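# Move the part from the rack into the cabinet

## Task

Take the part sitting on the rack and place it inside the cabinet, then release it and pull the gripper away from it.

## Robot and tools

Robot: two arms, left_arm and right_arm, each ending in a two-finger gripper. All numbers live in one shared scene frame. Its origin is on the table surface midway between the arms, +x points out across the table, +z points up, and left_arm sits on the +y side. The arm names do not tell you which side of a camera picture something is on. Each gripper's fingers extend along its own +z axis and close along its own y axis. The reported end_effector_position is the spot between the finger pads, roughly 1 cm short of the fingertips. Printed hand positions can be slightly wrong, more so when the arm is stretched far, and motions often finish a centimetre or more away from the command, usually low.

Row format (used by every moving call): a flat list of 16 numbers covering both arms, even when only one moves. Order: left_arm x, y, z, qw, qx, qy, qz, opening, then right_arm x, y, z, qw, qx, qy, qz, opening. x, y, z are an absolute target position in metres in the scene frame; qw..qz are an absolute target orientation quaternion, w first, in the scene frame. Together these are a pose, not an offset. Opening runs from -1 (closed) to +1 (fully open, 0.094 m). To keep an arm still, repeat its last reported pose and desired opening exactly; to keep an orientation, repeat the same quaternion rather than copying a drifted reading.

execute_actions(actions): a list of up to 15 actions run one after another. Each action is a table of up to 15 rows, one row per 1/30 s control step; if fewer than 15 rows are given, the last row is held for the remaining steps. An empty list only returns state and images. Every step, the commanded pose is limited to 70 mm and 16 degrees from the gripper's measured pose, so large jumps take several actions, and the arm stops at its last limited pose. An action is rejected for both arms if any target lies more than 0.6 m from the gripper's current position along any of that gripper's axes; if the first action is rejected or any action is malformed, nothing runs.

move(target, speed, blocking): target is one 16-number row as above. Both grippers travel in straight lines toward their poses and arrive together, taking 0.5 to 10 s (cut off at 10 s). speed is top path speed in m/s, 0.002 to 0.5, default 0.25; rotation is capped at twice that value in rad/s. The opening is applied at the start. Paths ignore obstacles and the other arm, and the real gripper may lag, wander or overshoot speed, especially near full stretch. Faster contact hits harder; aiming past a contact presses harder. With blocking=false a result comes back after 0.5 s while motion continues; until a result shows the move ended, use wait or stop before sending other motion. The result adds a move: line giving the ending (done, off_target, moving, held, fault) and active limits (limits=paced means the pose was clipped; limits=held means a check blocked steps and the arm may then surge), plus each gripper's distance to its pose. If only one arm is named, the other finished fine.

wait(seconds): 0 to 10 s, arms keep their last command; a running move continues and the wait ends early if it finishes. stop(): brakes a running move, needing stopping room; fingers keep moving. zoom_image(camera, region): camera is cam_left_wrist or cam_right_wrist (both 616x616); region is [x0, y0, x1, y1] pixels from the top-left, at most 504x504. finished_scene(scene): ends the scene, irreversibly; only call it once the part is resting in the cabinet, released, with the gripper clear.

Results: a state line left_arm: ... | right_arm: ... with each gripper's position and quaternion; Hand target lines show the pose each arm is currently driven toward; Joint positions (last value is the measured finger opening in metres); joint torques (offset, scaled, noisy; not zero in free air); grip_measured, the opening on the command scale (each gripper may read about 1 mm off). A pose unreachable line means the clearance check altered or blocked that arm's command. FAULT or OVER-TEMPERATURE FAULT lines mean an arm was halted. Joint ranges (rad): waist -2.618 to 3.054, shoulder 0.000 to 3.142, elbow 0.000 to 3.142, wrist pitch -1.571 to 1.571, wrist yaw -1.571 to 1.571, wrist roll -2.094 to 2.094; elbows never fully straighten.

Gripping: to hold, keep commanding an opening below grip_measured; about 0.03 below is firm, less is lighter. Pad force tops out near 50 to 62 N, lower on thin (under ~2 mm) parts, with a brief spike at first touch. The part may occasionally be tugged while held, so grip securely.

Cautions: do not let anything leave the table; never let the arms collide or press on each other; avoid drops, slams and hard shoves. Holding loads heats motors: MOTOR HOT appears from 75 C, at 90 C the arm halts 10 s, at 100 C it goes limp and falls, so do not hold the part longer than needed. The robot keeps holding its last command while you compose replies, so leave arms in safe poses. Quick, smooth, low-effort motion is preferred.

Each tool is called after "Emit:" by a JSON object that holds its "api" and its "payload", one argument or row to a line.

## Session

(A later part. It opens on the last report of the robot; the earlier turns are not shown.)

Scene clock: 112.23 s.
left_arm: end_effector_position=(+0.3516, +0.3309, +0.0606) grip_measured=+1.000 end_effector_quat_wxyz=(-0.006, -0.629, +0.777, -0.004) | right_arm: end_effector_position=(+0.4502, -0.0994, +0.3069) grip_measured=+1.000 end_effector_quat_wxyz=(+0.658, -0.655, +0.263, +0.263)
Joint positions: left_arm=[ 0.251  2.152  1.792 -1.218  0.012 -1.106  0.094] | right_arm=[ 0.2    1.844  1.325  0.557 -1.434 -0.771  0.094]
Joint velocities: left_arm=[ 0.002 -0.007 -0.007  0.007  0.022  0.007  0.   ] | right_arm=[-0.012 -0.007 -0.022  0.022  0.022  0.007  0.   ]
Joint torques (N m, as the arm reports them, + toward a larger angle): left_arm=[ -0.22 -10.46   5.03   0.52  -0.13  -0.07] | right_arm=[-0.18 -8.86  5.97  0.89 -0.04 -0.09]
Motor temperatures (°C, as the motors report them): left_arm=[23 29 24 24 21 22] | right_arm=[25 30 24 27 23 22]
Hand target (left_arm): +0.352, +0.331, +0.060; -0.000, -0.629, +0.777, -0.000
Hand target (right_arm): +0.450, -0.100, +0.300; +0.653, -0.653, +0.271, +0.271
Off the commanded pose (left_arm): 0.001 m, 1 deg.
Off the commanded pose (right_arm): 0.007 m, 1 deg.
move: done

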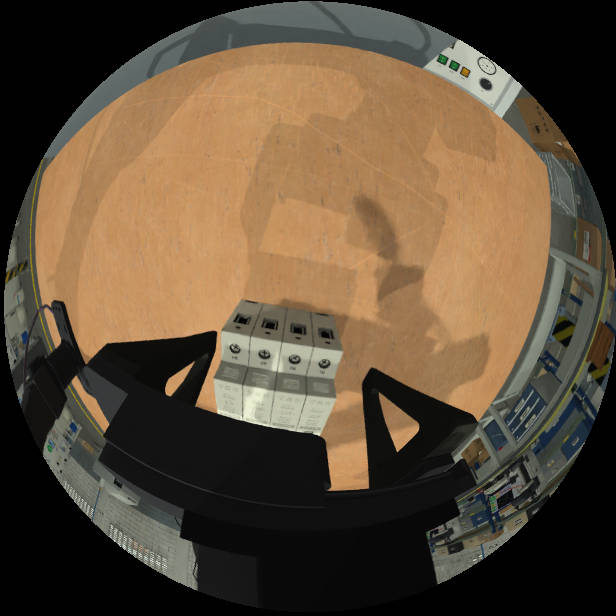

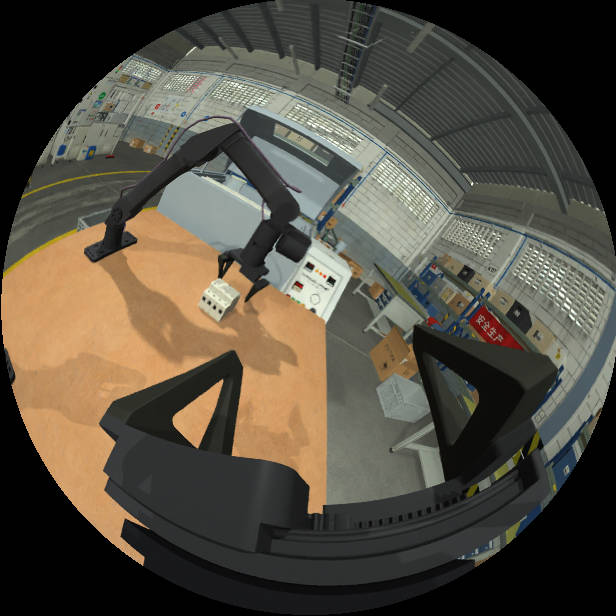

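Emit:
{"api": "move", "payload": {
  "target": [0.341,0.314,0.062,0,0.629,-0.777,0,1,0.45,-0.1,0.3,0.65,-0.65,0.27,0.27,1],
  "speed": 0.03
}}

Emit:
{"api": "move", "payload": {
  "target": [0.341,0.314,0.035,0,0.629,-0.777,0,1,0.45,-0.1,0.3,0.65,-0.65,0.27,0.27,1],
  "speed": 0.03
}}

Emit:
{"api": "zoom_image", "payload": {
  "camera": "cam_right_wrist",
  "region": [140,180,340,340]
}}

Scene clock: 119.27 s.
left_arm: end_effector_position=(+0.3398, +0.3148, +0.0547) grip_measured=+1.000 end_effector_quat_wxyz=(-0.016, -0.629, +0.777, +0.001) | right_arm: end_effector_position=(+0.4502, -0.0994, +0.3069) grip_measured=+1.000 end_effector_quat_wxyz=(+0.658, -0.655, +0.263, +0.263)
Joint positions: left_arm=[ 0.219  2.115  1.709 -1.194  0.012 -1.138  0.094] | right_arm=[ 0.2    1.844  1.325  0.557 -1.434 -0.771  0.094]
Joint velocities: left_arm=[ 0.002 -0.017 -0.007 -0.066 -0.022  0.037  0.   ] | right_arm=[-0.007 -0.007 -0.002  0.051 -0.007 -0.051  0.   ]
Joint torques (N m, as the arm reports them, + toward a larger angle): left_arm=[ -0.44 -11.87   4.9    0.47  -0.13  -0.08] | right_arm=[-0.13 -8.93  5.9   0.88 -0.03 -0.06]
Motor temperatures (°C, as the motors report them): left_arm=[23 30 24 24 21 22] | right_arm=[25 30 24 27 23 22]
Hand target (left_arm): +0.341, +0.314, +0.062; -0.000, -0.629, +0.777, +0.000
Hand target (right_arm): +0.450, -0.100, +0.300; +0.653, -0.653, +0.271, +0.271
Off the commanded pose (left_arm): 0.007 m, 2 deg.
Off the commanded pose (right_arm): 0.007 m, 1 deg.
move: done

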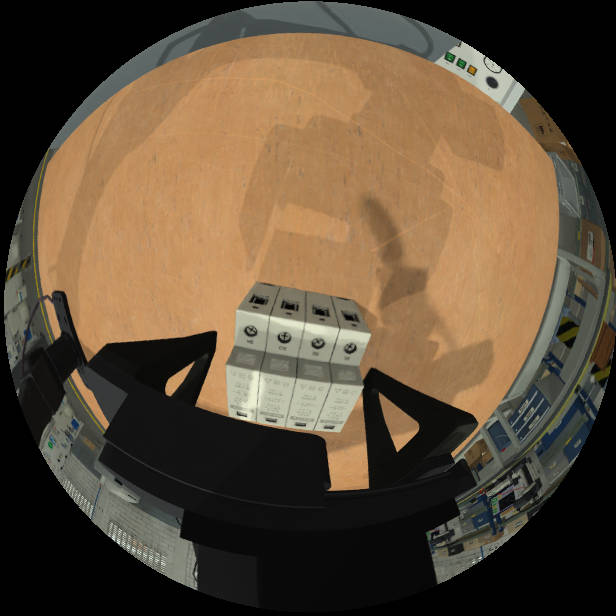

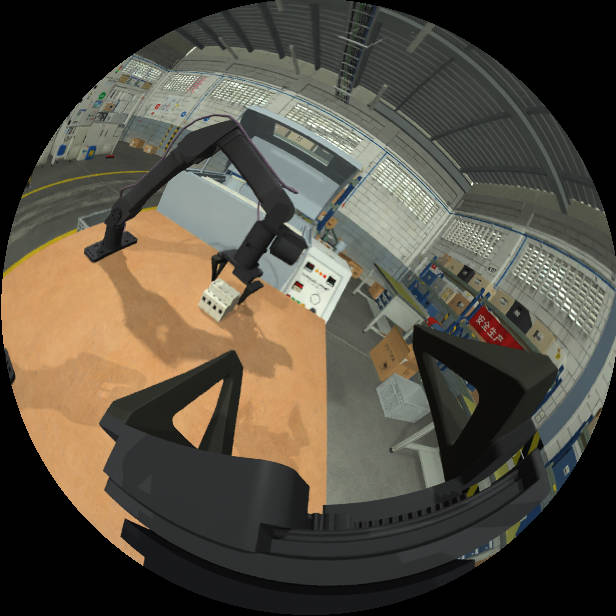

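Scene clock: 120.37 s.
left_arm: end_effector_position=(+0.3407, +0.3150, +0.0351) grip_measured=+1.000 end_effector_quat_wxyz=(-0.007, -0.630, +0.777, -0.003) | right_arm: end_effector_position=(+0.4502, -0.0994, +0.3069) grip_measured=+1.000 end_effector_quat_wxyz=(+0.658, -0.655, +0.263, +0.263)
Joint positions: left_arm=[ 0.219  2.115  1.63  -1.095  0.012 -1.14   0.094] | right_arm=[ 0.2    1.844  1.325  0.557 -1.434 -0.771  0.094]
Joint velocities: left_arm=[-0.007 -0.002  0.002 -0.007  0.022  0.095  0.   ] | right_arm=[-0.007 -0.002 -0.012 -0.022 -0.022  0.066  0.   ]
Joint torques (N m, as the arm reports them, + toward a larger angle): left_arm=[ -0.42 -10.24   4.91   0.5   -0.12  -0.08] | right_arm=[-0.21 -8.98  5.91  0.89 -0.04 -0.09]
Motor temperatures (°C, as the motors report them): left_arm=[23 30 24 24 21 22] | right_arm=[25 30 24 27 23 22]
Hand target (left_arm): +0.341, +0.314, +0.035; -0.000, -0.629, +0.777, -0.000
Hand target (right_arm): +0.450, -0.100, +0.300; +0.653, -0.653, +0.271, +0.271
Off the commanded pose (left_arm): 0.001 m, 1 deg.
Off the commanded pose (right_arm): 0.007 m, 1 deg.
move: done

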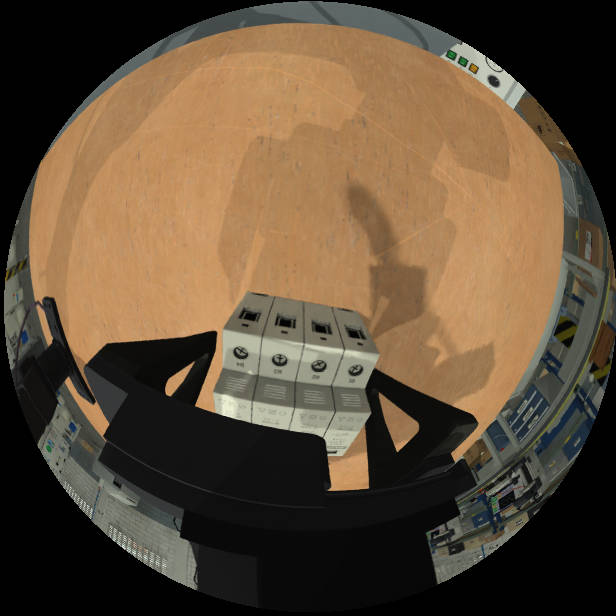

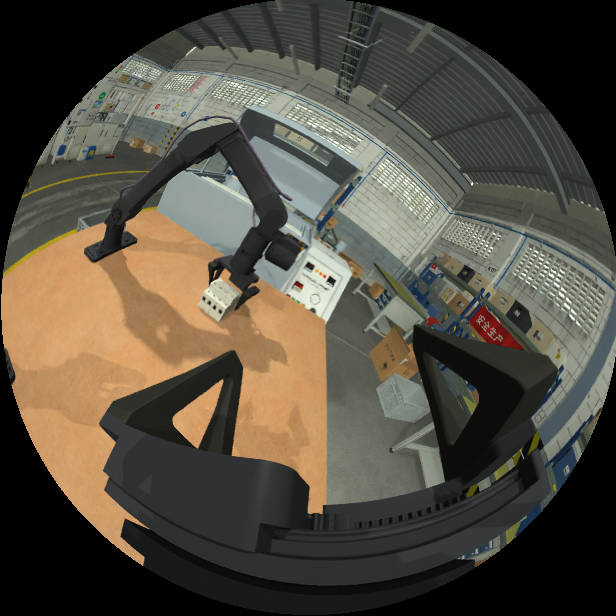

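Region (140, 180, 340, 340) of cam_right_wrist's 616x616 image, scaled by 2.520, with more detail than that image has; it fills the top 403 rows of this view, and the rest is white.

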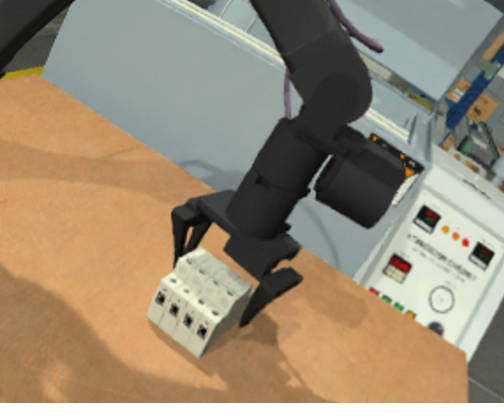

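Emit:
{"api": "move", "payload": {
  "target": [0.338,0.299,0.035,0,0.629,-0.777,0,1,0.45,-0.1,0.3,0.65,-0.65,0.27,0.27,1],
  "speed": 0.03
}}

Emit:
{"api": "move", "payload": {
  "target": [0.338,0.299,0.035,0,0.629,-0.777,0,0.4,0.45,-0.1,0.3,0.65,-0.65,0.27,0.27,1]
}}

Emit:
{"api": "zoom_image", "payload": {
  "camera": "cam_right_wrist",
  "region": [140,180,340,340]
}}

Scene clock: 126.07 s.
left_arm: end_effector_position=(+0.3363, +0.2991, +0.0270) grip_measured=+1.000 end_effector_quat_wxyz=(-0.016, -0.629, +0.778, +0.002) | right_arm: end_effector_position=(+0.4502, -0.0994, +0.3069) grip_measured=+1.000 end_effector_quat_wxyz=(+0.658, -0.655, +0.263, +0.263)
Joint positions: left_arm=[ 0.182  2.115  1.596 -1.083  0.012 -1.174  0.094] | right_arm=[ 0.2    1.844  1.325  0.557 -1.434 -0.771  0.094]
Joint velocities: left_arm=[-0.027 -0.007  0.002 -0.022  0.051  0.037  0.   ] | right_arm=[-0.007 -0.012 -0.007 -0.066 -0.037  0.007  0.   ]
Joint torques (N m, as the arm reports them, + toward a larger angle): left_arm=[ -0.37 -11.85   4.8    0.44  -0.12  -0.08] | right_arm=[-0.02 -9.02  5.88  0.93 -0.02 -0.1 ]
Motor temperatures (°C, as the motors report them): left_arm=[23 30 24 24 21 22] | right_arm=[25 30 24 27 23 22]
Hand target (left_arm): +0.338, +0.299, +0.035; -0.000, -0.629, +0.777, +0.000
Hand target (right_arm): +0.450, -0.100, +0.300; +0.653, -0.653, +0.271, +0.271
Off the commanded pose (left_arm): 0.008 m, 2 deg.
Off the commanded pose (right_arm): 0.007 m, 1 deg.
move: done

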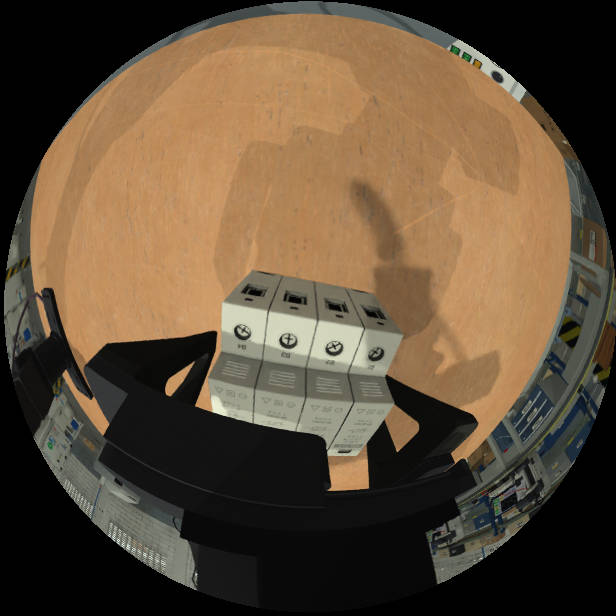

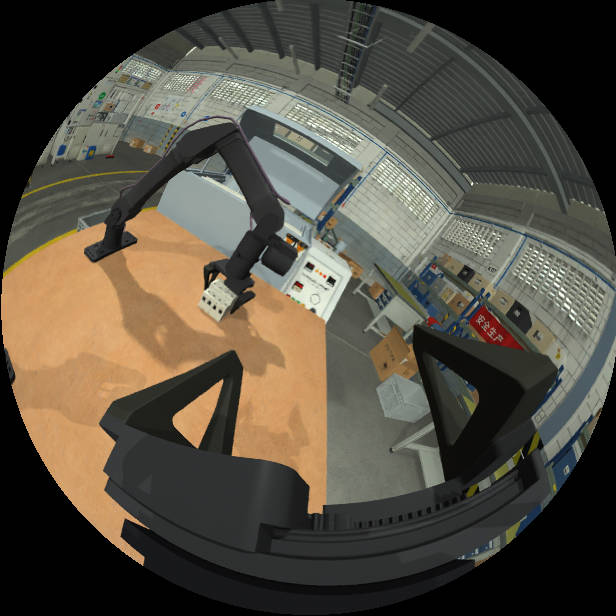

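Scene clock: 126.77 s.
left_arm: end_effector_position=(+0.3371, +0.2987, +0.0268) grip_measured=+0.551 end_effector_quat_wxyz=(-0.016, -0.628, +0.778, +0.000) | right_arm: end_effector_position=(+0.4502, -0.0994, +0.3069) grip_measured=+1.000 end_effector_quat_wxyz=(+0.658, -0.655, +0.263, +0.263)
Joint positions: left_arm=[ 0.182  2.115  1.596 -1.08   0.015 -1.173  0.073] | right_arm=[ 0.2    1.844  1.325  0.557 -1.434 -0.771  0.094]
Joint velocities: left_arm=[ 0.007 -0.012 -0.012 -0.007  0.081 -0.022  0.001] | right_arm=[ 0.022 -0.012  0.007 -0.022  0.081  0.022  0.   ]
Joint torques (N m, as the arm reports them, + toward a larger angle): left_arm=[ -0.32 -11.89   4.83   0.45  -0.15  -0.11] | right_arm=[-0.24 -8.98  5.92  0.91 -0.05 -0.1 ]
Motor temperatures (°C, as the motors report them): left_arm=[23 30 24 24 21 22] | right_arm=[25 30 24 27 23 22]
Hand target (left_arm): +0.338, +0.299, +0.035; -0.000, -0.629, +0.777, -0.000
Hand target (right_arm): +0.450, -0.100, +0.300; +0.653, -0.653, +0.271, +0.271
Off the commanded pose (left_arm): 0.008 m, 2 deg.
Off the commanded pose (right_arm): 0.007 m, 1 deg.
move: done

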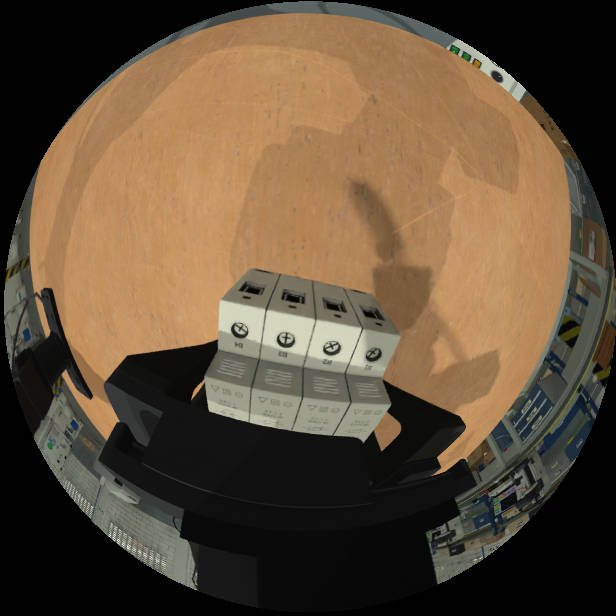

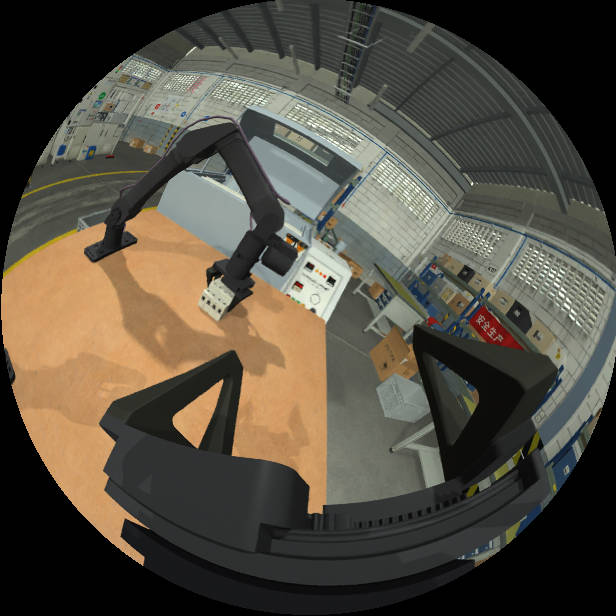

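Region (140, 180, 340, 340) of cam_right_wrist's 616x616 image, scaled by 2.520, with more detail than that image has; it fills the top 403 rows of this view, and the rest is white.

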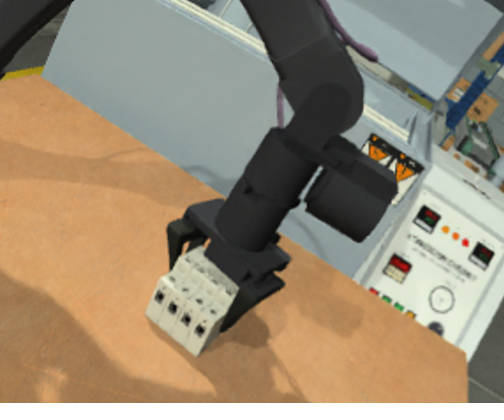

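Emit:
{"api": "move", "payload": {
  "target": [0.3,0.33,0.36,0,0.629,-0.777,0,0.5,0.45,-0.1,0.3,0.65,-0.65,0.27,0.27,1],
  "speed": 0.2
}}

Emit:
{"api": "move", "payload": {
  "target": [0.2,0.58,0.38,0,0.707,-0.707,0,0.5,0.4,0.15,0.4,0.5,-0.8,0.2,0.25,1],
  "speed": 0.2
}}

Scene clock: 134.10 s.
left_arm: end_effector_position=(+0.3068, +0.3279, +0.3354) grip_measured=+0.551 end_effector_quat_wxyz=(+0.232, -0.611, +0.749, -0.108) | right_arm: end_effector_position=(+0.4502, -0.0994, +0.3069) grip_measured=+1.000 end_effector_quat_wxyz=(+0.658, -0.655, +0.263, +0.263)
Joint positions: left_arm=[ 0.275  1.731  2.242 -1.565  0.015 -1.093  0.073] | right_arm=[ 0.2    1.844  1.325  0.557 -1.434 -0.771  0.094]
Joint velocities: left_arm=[-0.007 -0.007  0.007 -0.051  0.007 -0.037 -0.   ] | right_arm=[-0.002 -0.007  0.002 -0.051 -0.007  0.007  0.   ]
Joint torques (N m, as the arm reports them, + toward a larger angle): left_arm=[ 0.65 -8.03  9.25  1.37 -0.03  0.08] | right_arm=[-0.21 -8.93  6.01  0.89 -0.03 -0.11]
Motor temperatures (°C, as the motors report them): left_arm=[23 31 24 24 21 22] | right_arm=[25 31 24 27 23 22]
Hand target (left_arm): +0.301, +0.330, +0.359; +0.266, -0.604, +0.742, -0.118
Hand target (right_arm): +0.450, -0.100, +0.300; +0.653, -0.653, +0.271, +0.272
Off the commanded pose (left_arm): 0.026 m, 30 deg; orientation clipped at the last step of the last action.
Off the commanded pose (right_arm): 0.007 m, 1 deg.
joint sent to its limit (left arm) — the command would take joint 4 (wrist pitch) past its lower limit, so that joint was sent only as far as its limit.
move: off_target (left_arm); limits=paced

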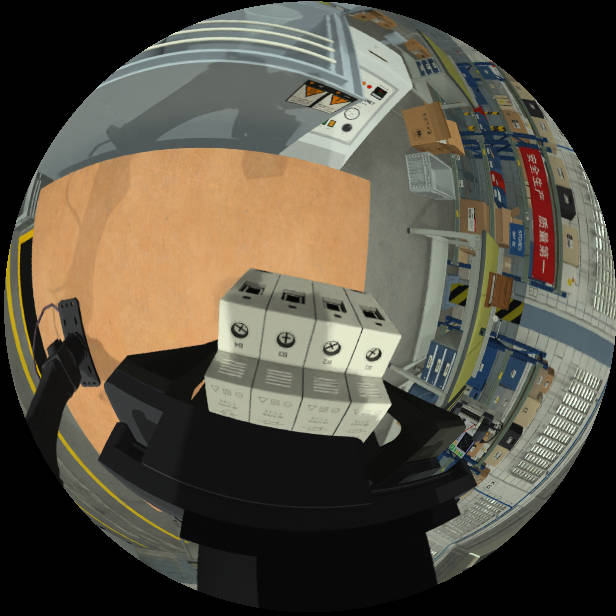

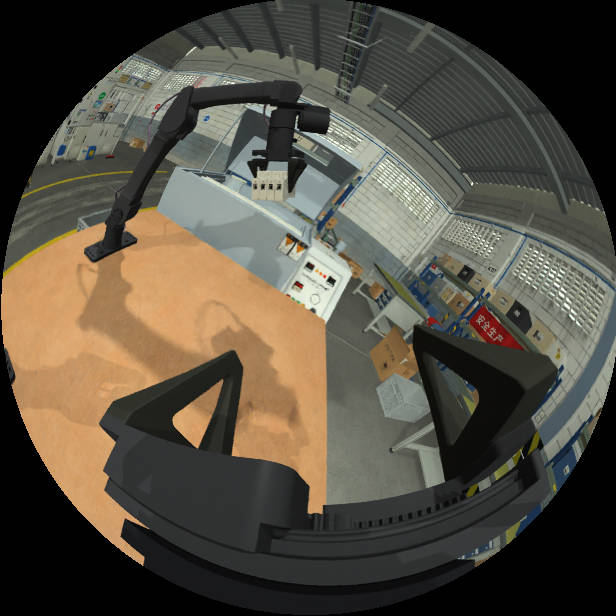

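Scene clock: 136.17 s.
left_arm: end_effector_position=(+0.2010, +0.5872, +0.3502) grip_measured=+0.543 end_effector_quat_wxyz=(-0.309, +0.693, -0.651, -0.022) | right_arm: end_effector_position=(+0.3998, +0.1539, +0.3877) grip_measured=+1.000 end_effector_quat_wxyz=(-0.584, +0.745, -0.222, -0.233)
Joint positions: left_arm=[ 0.981  1.99   2.611 -1.564  0.056 -0.667  0.072] | right_arm=[ 0.771  2.409  2.827 -0.773 -0.924 -1.19   0.094]
Joint velocities: left_arm=[-0.012  0.012  0.007 -0.007  0.007 -0.066 -0.   ] | right_arm=[-0.002 -0.012 -0.002 -0.051 -0.007 -0.037  0.   ]
Joint torques (N m, as the arm reports them, + toward a larger angle): left_arm=[-0.53 -9.88  9.44  1.54 -0.09  0.1 ] | right_arm=[ -0.15 -12.45   8.72   1.23  -0.1    0.09]
Motor temperatures (°C, as the motors report them): left_arm=[23 31 24 24 21 22] | right_arm=[25 31 24 27 23 22]
Hand target (left_arm): +0.198, +0.580, +0.379; -0.346, +0.677, -0.649, -0.036
Hand target (right_arm): +0.398, +0.150, +0.398; -0.589, +0.742, -0.223, -0.231
Off the commanded pose (left_arm): 0.031 m, 36 deg; orientation clipped at the last step of the last action.
Off the commanded pose (right_arm): 0.013 m, 12 deg.
elbow stopped short (right arm): the move would have taken joint 3 (elbow) straighter than the controller allows; a more bent joint 3 avoids this.
joint sent to its limit (left arm) — the command would take joint 4 (wrist pitch) past its lower limit, so that joint was sent only as far as its limit.
move: off_target (left_arm, right_arm); limits=paced

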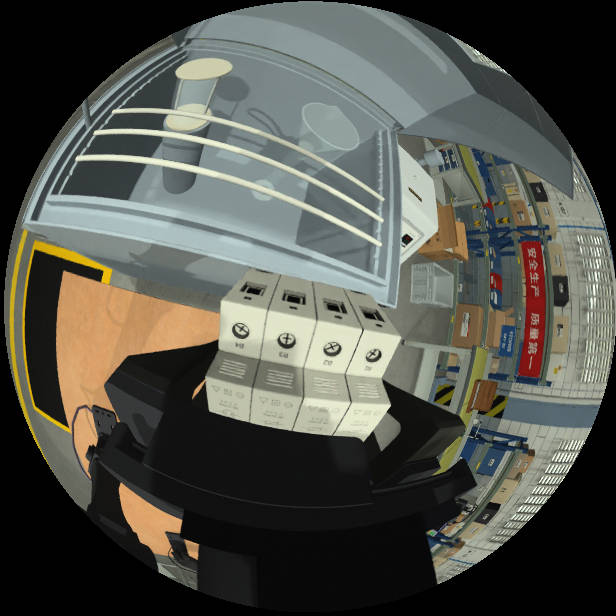

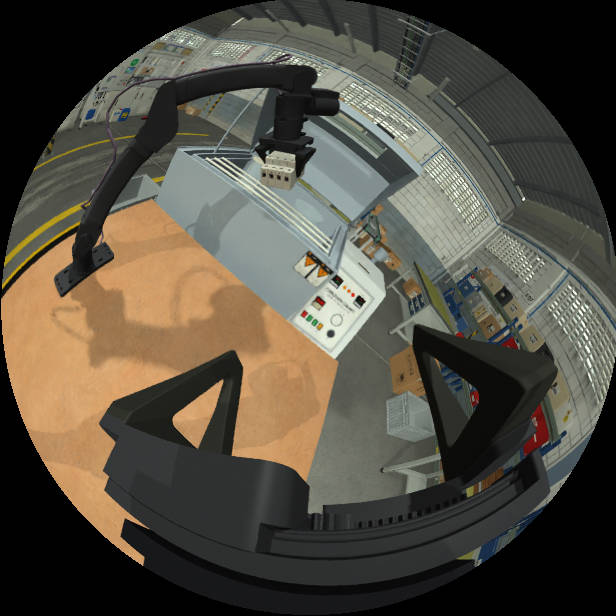

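Emit:
{"api": "move", "payload": {
  "target": [0.03,0.65,0.36,0,0.707,-0.707,0,0.5,0.3998,0.1539,0.3877,-0.584,0.745,-0.222,-0.233,1],
  "speed": 0.15
}}

Emit:
{"api": "zoom_image", "payload": {
  "camera": "cam_right_wrist",
  "region": [60,40,400,300]
}}

Scene clock: 146.77 s.
left_arm: end_effector_position=(+0.0281, +0.6563, +0.3340) grip_measured=+0.543 end_effector_quat_wxyz=(-0.246, +0.695, -0.661, -0.141) | right_arm: end_effector_position=(+0.4000, +0.1537, +0.3870) grip_measured=+1.000 end_effector_quat_wxyz=(-0.583, +0.746, -0.223, -0.233)
Joint positions: left_arm=[ 1.405  1.984  2.551 -1.564  0.042 -0.224  0.073] | right_arm=[ 0.771  2.409  2.827 -0.776 -0.922 -1.19   0.094]
Joint velocities: left_arm=[-0.007 -0.002 -0.007 -0.022 -0.095  0.051 -0.001] | right_arm=[-0.002 -0.002  0.002 -0.037 -0.007 -0.022  0.   ]
Joint torques (N m, as the arm reports them, + toward a larger angle): left_arm=[ -0.65 -10.26   8.41   1.46  -0.08   0.07] | right_arm=[  0.13 -12.41   5.97   1.39  -0.19  -0.07]
Motor temperatures (°C, as the motors report them): left_arm=[23 31 24 25 21 22] | right_arm=[25 33 25 28 23 22]
Hand target (left_arm): +0.029, +0.649, +0.359; -0.270, +0.681, -0.660, -0.165
Hand target (right_arm): +0.400, +0.154, +0.388; -0.584, +0.745, -0.222, -0.233
Off the commanded pose (left_arm): 0.027 m, 33 deg; orientation clipped at the last step of the last action.
Off the commanded pose (right_arm): 0.001 m, 0 deg.
joint sent to its limit (left arm) — the command would take joint 4 (wrist pitch) past its lower limit, so that joint was sent only as far as its limit.
move: off_target (left_arm); limits=paced

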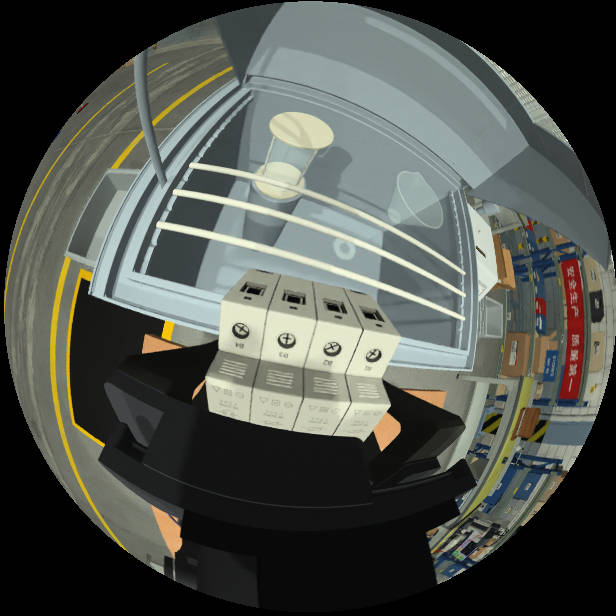

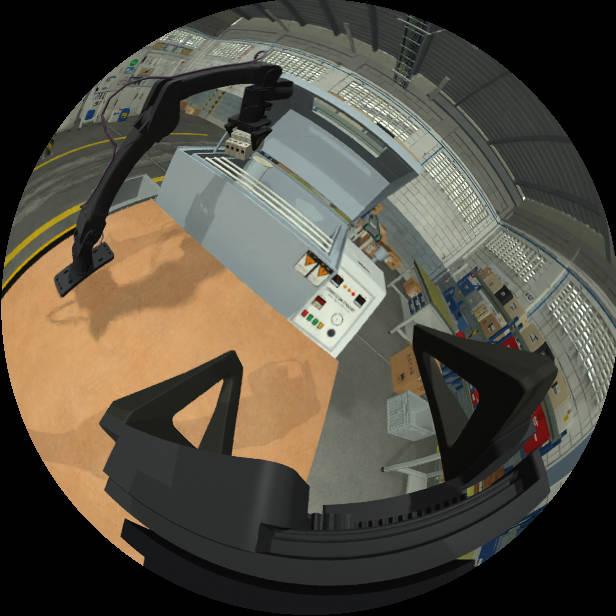

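Region (60, 40, 400, 300) of cam_right_wrist's 616x616 image, scaled by 1.482, with more detail than that image has; it fills the top 385 rows of this view, and the rest is white.

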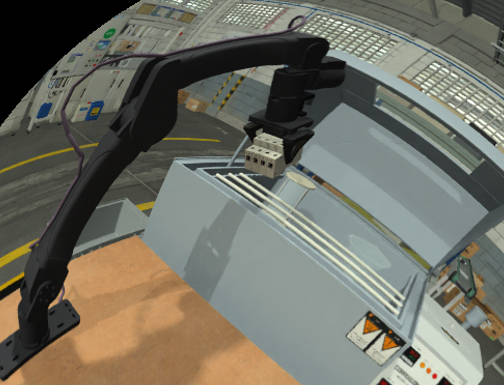

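Emit:
{"api": "move", "payload": {
  "target": [0.08,0.70,0.31,-0.25,0.68,-0.68,-0.1,0.5,0.3,0.2,0.33,0.5,-0.75,0.25,0.35,1],
  "speed": 0.08
}}

Emit:
{"api": "zoom_image", "payload": {
  "camera": "cam_right_wrist",
  "region": [60,40,400,300]
}}

Scene clock: 167.10 s.
left_arm: end_effector_position=(+0.0742, +0.7038, +0.2756) grip_measured=+0.543 end_effector_quat_wxyz=(-0.230, +0.689, -0.681, -0.097) | right_arm: end_effector_position=(+0.3069, +0.2021, +0.3092) grip_measured=+1.000 end_effector_quat_wxyz=(-0.486, +0.758, -0.262, -0.349)
Joint positions: left_arm=[ 1.34   2.247  2.74  -1.564  0.074 -0.259  0.073] | right_arm=[ 0.944  2.195  2.197 -0.491 -0.922 -1.018  0.094]
Joint velocities: left_arm=[-0.007 -0.012 -0.007  0.007  0.007 -0.007  0.   ] | right_arm=[-0.017 -0.012 -0.007  0.051  0.022  0.007  0.   ]
Joint torques (N m, as the arm reports them, + toward a larger angle): left_arm=[ -0.41 -12.36  10.03   1.33   0.16  -0.07] | right_arm=[  0.46 -14.77   6.26   1.42  -0.26   0.05]
Motor temperatures (°C, as the motors report them): left_arm=[23 31 25 26 21 22] | right_arm=[25 35 24 30 23 22]
Hand target (left_arm): +0.079, +0.698, +0.309; -0.270, +0.677, -0.676, -0.112
Hand target (right_arm): +0.299, +0.198, +0.330; -0.499, +0.753, -0.250, -0.349
Off the commanded pose (left_arm): 0.035 m, 3 deg.
Off the commanded pose (right_arm): 0.022 m, 2 deg.
joint sent to its limit (left arm) — the command would take joint 4 (wrist pitch) past its lower limit, so that joint was sent only as far as its limit.
move: off_target (left_arm, right_arm)

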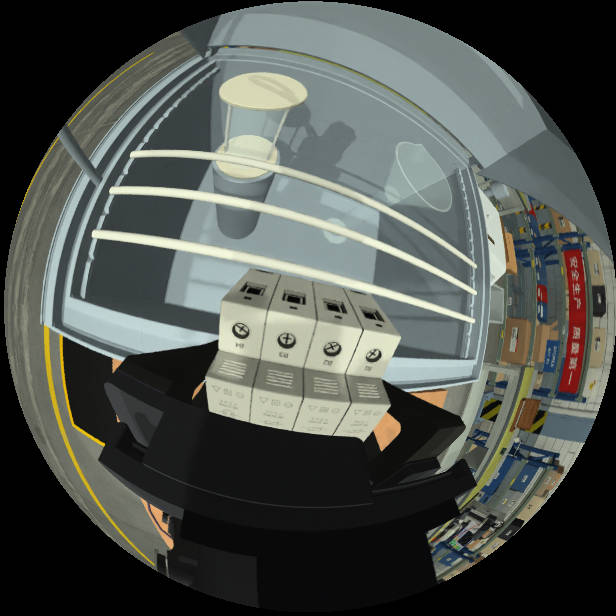

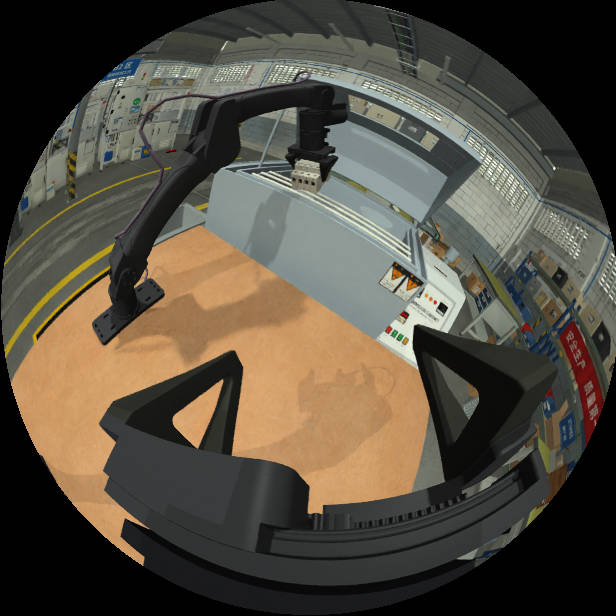

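Region (60, 40, 400, 300) of cam_right_wrist's 616x616 image, scaled by 1.482, with more detail than that image has; it fills the top 385 rows of this view, and the rest is white.

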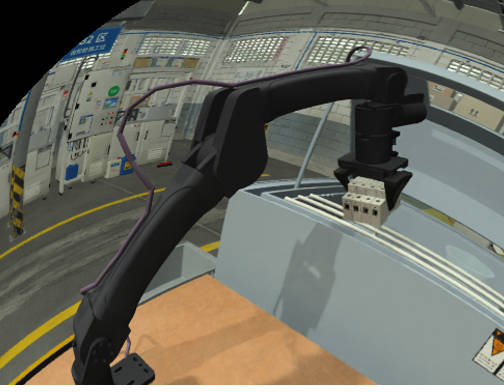

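Emit:
{"api": "move", "payload": {
  "target": [0.08,0.75,0.31,-0.3,0.64,-0.64,-0.1,0.5,0.3069,0.2021,0.3092,-0.486,0.758,-0.262,-0.349,1],
  "speed": 0.05
}}

Emit:
{"api": "zoom_image", "payload": {
  "camera": "cam_right_wrist",
  "region": [160,40,460,300]
}}

Scene clock: 182.13 s.
left_arm: end_effector_position=(+0.0774, +0.7325, +0.2633) grip_measured=+0.542 end_effector_quat_wxyz=(-0.264, +0.686, -0.674, -0.079) | right_arm: end_effector_position=(+0.3073, +0.2024, +0.3100) grip_measured=+1.000 end_effector_quat_wxyz=(-0.487, +0.757, -0.261, -0.348)
Joint positions: left_arm=[ 1.373  2.333  2.806 -1.505  0.153 -0.255  0.072] | right_arm=[ 0.944  2.195  2.197 -0.486 -0.921 -1.015  0.094]
Joint velocities: left_arm=[ 0.002  0.002 -0.002  0.022 -0.022 -0.066 -0.001] | right_arm=[-0.022 -0.012 -0.017 -0.051 -0.022 -0.007  0.   ]
Joint torques (N m, as the arm reports them, + toward a larger angle): left_arm=[  0.67 -13.07   9.96   2.36   0.27   0.05] | right_arm=[  0.02 -11.98   7.06   1.22  -0.21  -0.07]
Motor temperatures (°C, as the motors report them): left_arm=[23 33 25 26 21 22] | right_arm=[25 37 24 30 23 22]
Hand target (left_arm): +0.078, +0.744, +0.310; -0.334, +0.661, -0.661, -0.117
Hand target (right_arm): +0.307, +0.202, +0.309; -0.486, +0.758, -0.262, -0.349
Off the commanded pose (left_arm): 0.050 m, 7 deg.
Off the commanded pose (right_arm): 0.001 m, 0 deg.
elbow stopped short (left arm): the move would have taken joint 3 (elbow) straighter than the controller allows; a more bent joint 3 avoids this.
move: off_target (left_arm)

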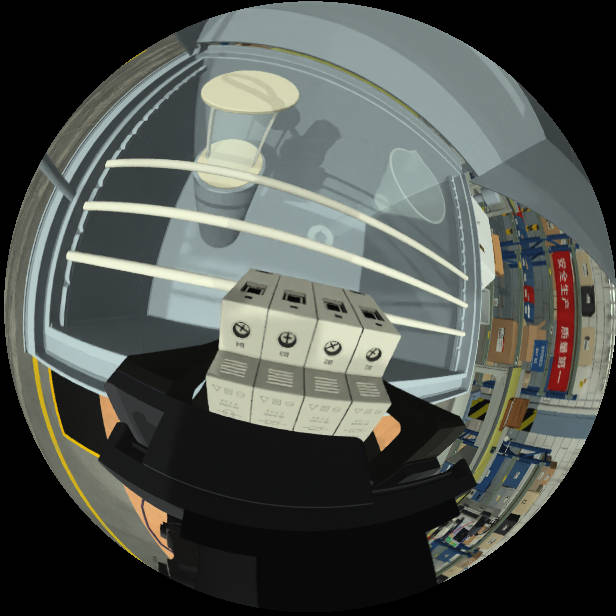

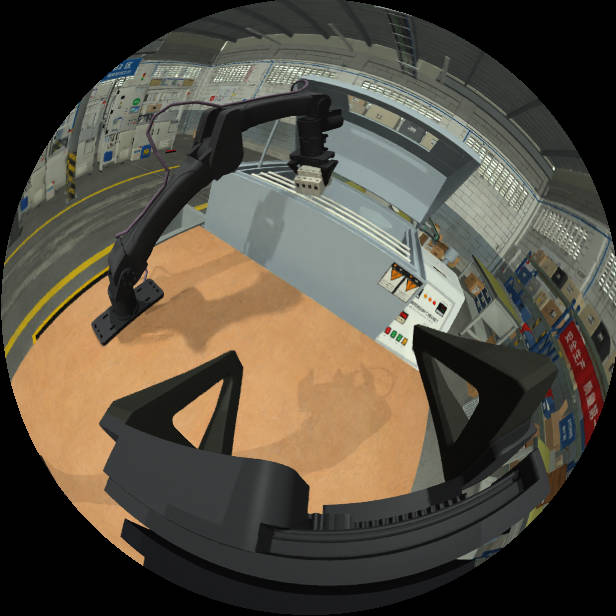

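Region (160, 40, 460, 300) of cam_right_wrist's 616x616 image, scaled by 1.680, with more detail than that image has; it fills the top 437 rows of this view, and the rest is white.

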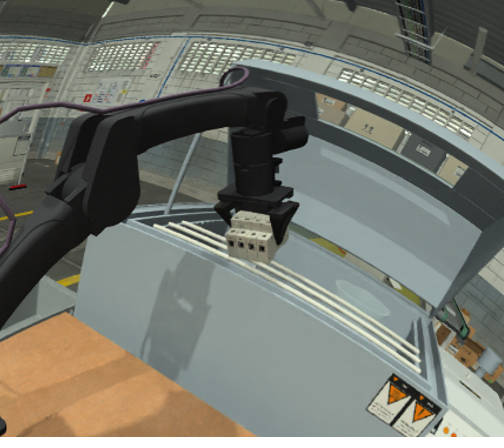

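Emit:
{"api": "move", "payload": {
  "target": [0.08,0.62,0.36,-0.25,0.68,-0.68,-0.1,0.5,0.3069,0.2021,0.3092,-0.486,0.758,-0.262,-0.349,1],
  "speed": 0.1
}}

Emit:
{"api": "move", "payload": {
  "target": [0.08,0.45,0.33,-0.2,0.68,-0.68,-0.1,0.5,0.3069,0.2021,0.3092,-0.486,0.758,-0.262,-0.349,1],
  "speed": 0.2
}}

Emit:
{"api": "move", "payload": {
  "target": [0.08,0.45,0.06,0,0.707,-0.707,0,0.5,0.3069,0.2021,0.3092,-0.486,0.758,-0.262,-0.349,1],
  "speed": 0.15
}}

Scene clock: 195.73 s.
left_arm: end_effector_position=(+0.0821, +0.6302, +0.3461) grip_measured=+0.541 end_effector_quat_wxyz=(-0.274, +0.677, -0.675, -0.109) | right_arm: end_effector_position=(+0.3073, +0.2024, +0.3100) grip_measured=+1.000 end_effector_quat_wxyz=(-0.487, +0.757, -0.261, -0.348)
Joint positions: left_arm=[ 1.279  1.932  2.521 -1.564  0.067 -0.312  0.072] | right_arm=[ 0.944  2.195  2.197 -0.486 -0.921 -1.015  0.094]
Joint velocities: left_arm=[-0.002  0.002 -0.002 -0.11   0.007 -0.007  0.001] | right_arm=[-0.007 -0.002 -0.007  0.081 -0.022 -0.051  0.   ]
Joint torques (N m, as the arm reports them, + toward a larger angle): left_arm=[ -0.41 -10.44   4.76   1.49  -0.08  -0.05] | right_arm=[ -0.02 -12.27   7.12   1.17  -0.25  -0.09]
Motor temperatures (°C, as the motors report them): left_arm=[23 34 25 27 21 22] | right_arm=[25 37 25 30 23 22]
Hand target (left_arm): +0.081, +0.621, +0.360; -0.286, +0.673, -0.672, -0.118
Hand target (right_arm): +0.307, +0.202, +0.309; -0.486, +0.758, -0.262, -0.349
Off the commanded pose (left_arm): 0.017 m, 3 deg.
Off the commanded pose (right_arm): 0.001 m, 0 deg.
joint sent to its limit (left arm) — the command would take joint 4 (wrist pitch) past its lower limit, so that joint was sent only as far as its limit.
move: off_target (left_arm)

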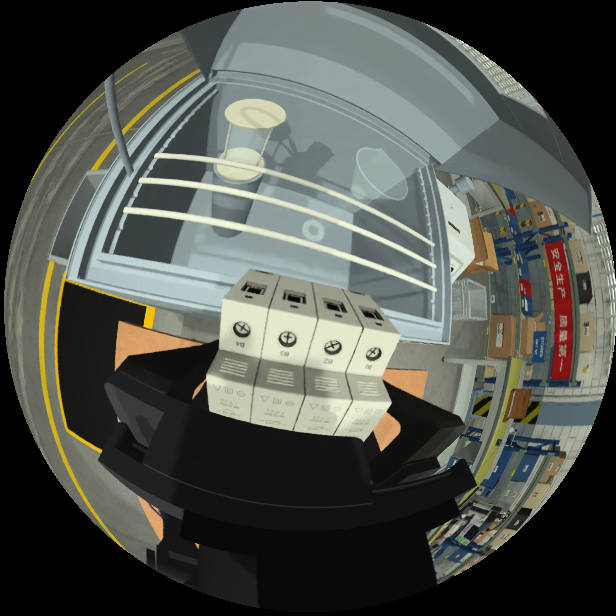

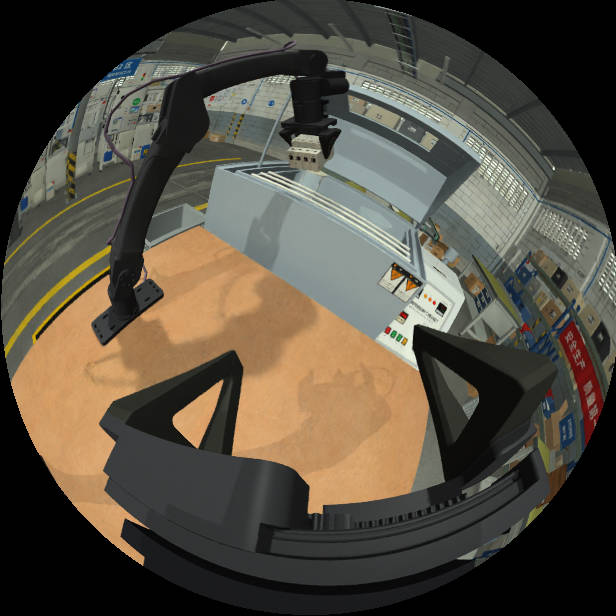

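Scene clock: 197.23 s.
left_arm: end_effector_position=(+0.0861, +0.4531, +0.3246) grip_measured=+0.541 end_effector_quat_wxyz=(-0.230, +0.682, -0.688, -0.096) | right_arm: end_effector_position=(+0.3073, +0.2024, +0.3100) grip_measured=+1.000 end_effector_quat_wxyz=(-0.488, +0.757, -0.261, -0.348)
Joint positions: left_arm=[ 0.952  1.326  1.814 -1.564 -0.106 -0.579  0.072] | right_arm=[ 0.944  2.195  2.197 -0.486 -0.921 -1.015  0.094]
Joint velocities: left_arm=[-0.007 -0.007 -0.012 -0.007  0.095 -0.007 -0.001] | right_arm=[-0.007  0.002 -0.012 -0.022 -0.037  0.022  0.   ]
Joint torques (N m, as the arm reports them, + toward a larger angle): left_arm=[-0.46 -4.65  5.13  1.33 -0.32 -0.07] | right_arm=[ -0.06 -12.05   7.11   1.22  -0.21  -0.05]
Motor temperatures (°C, as the motors report them): left_arm=[23 34 25 27 21 22] | right_arm=[25 37 25 30 23 22]
Hand target (left_arm): +0.081, +0.450, +0.330; -0.238, +0.681, -0.684, -0.108
Hand target (right_arm): +0.307, +0.202, +0.309; -0.486, +0.758, -0.262, -0.349
Off the commanded pose (left_arm): 0.009 m, 3 deg.
Off the commanded pose (right_arm): 0.001 m, 0 deg.
joint sent to its limit (left arm) — the command would take joint 4 (wrist pitch) past its lower limit, so that joint was sent only as far as its limit.
move: off_target (left_arm)

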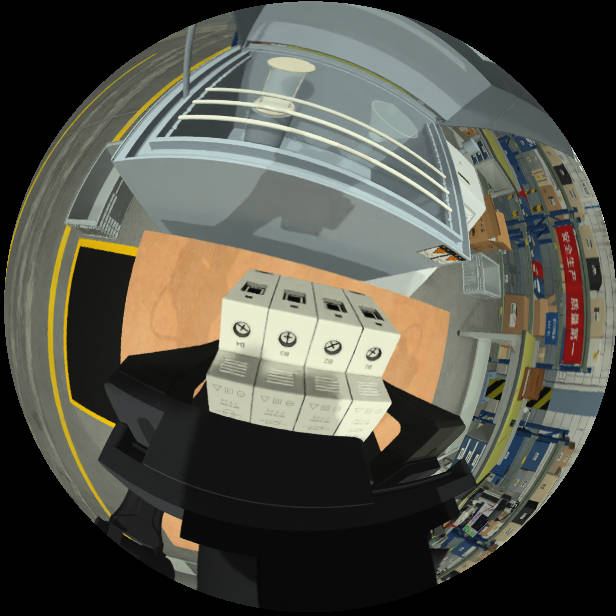

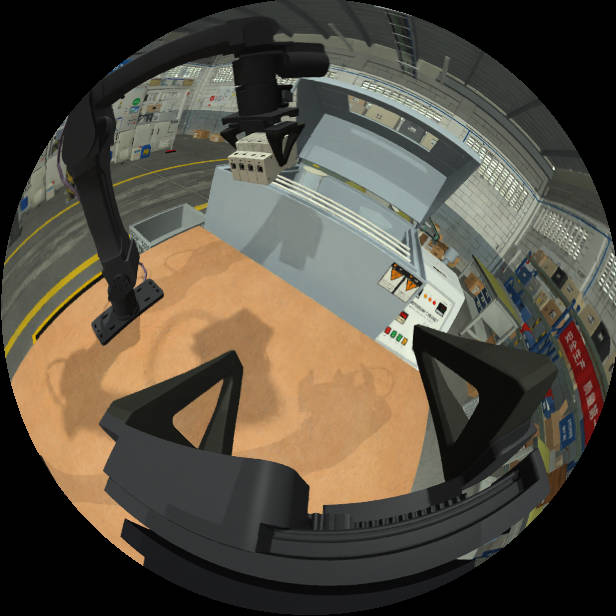

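Scene clock: 199.57 s.
left_arm: end_effector_position=(+0.0772, +0.4422, +0.0544) grip_measured=+0.541 end_effector_quat_wxyz=(+0.019, +0.707, -0.707, +0.001) | right_arm: end_effector_position=(+0.3073, +0.2024, +0.3100) grip_measured=+1.000 end_effector_quat_wxyz=(-0.488, +0.757, -0.261, -0.348)
Joint positions: left_arm=[ 1.027  1.565  1.003 -1.045 -0.007 -0.54   0.072] | right_arm=[ 0.944  2.195  2.197 -0.486 -0.921 -1.015  0.094]
Joint velocities: left_arm=[-0.007 -0.002  0.002  0.022 -0.037 -0.037 -0.   ] | right_arm=[ 0.007  0.012 -0.007 -0.022 -0.095 -0.081  0.   ]
Joint torques (N m, as the arm reports them, + toward a larger angle): left_arm=[ 0.7  -6.61  6.34  0.44  0.03  0.04] | right_arm=[  0.05 -12.16   7.19   1.26  -0.2   -0.03]
Motor temperatures (°C, as the motors report them): left_arm=[23 33 25 27 21 22] | right_arm=[25 37 25 30 23 22]
Hand target (left_arm): +0.079, +0.448, +0.060; +0.001, +0.709, -0.706, -0.002
Hand target (right_arm): +0.307, +0.202, +0.309; -0.486, +0.758, -0.262, -0.349
Off the commanded pose (left_arm): 0.010 m, 2 deg.
Off the commanded pose (right_arm): 0.001 m, 0 deg.
move: done

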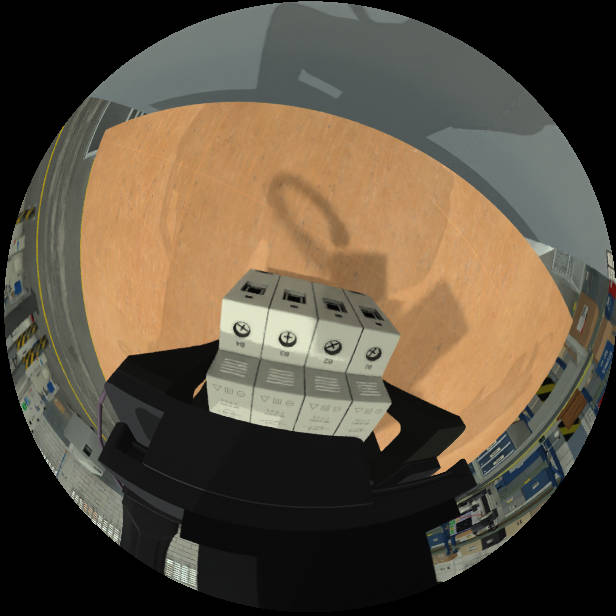

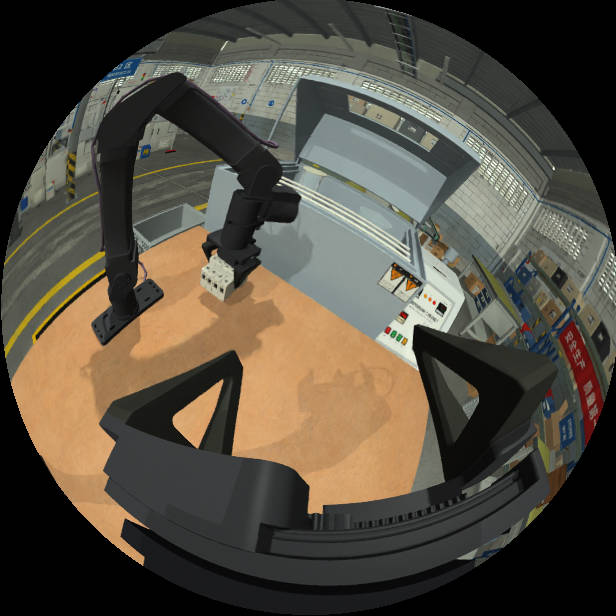

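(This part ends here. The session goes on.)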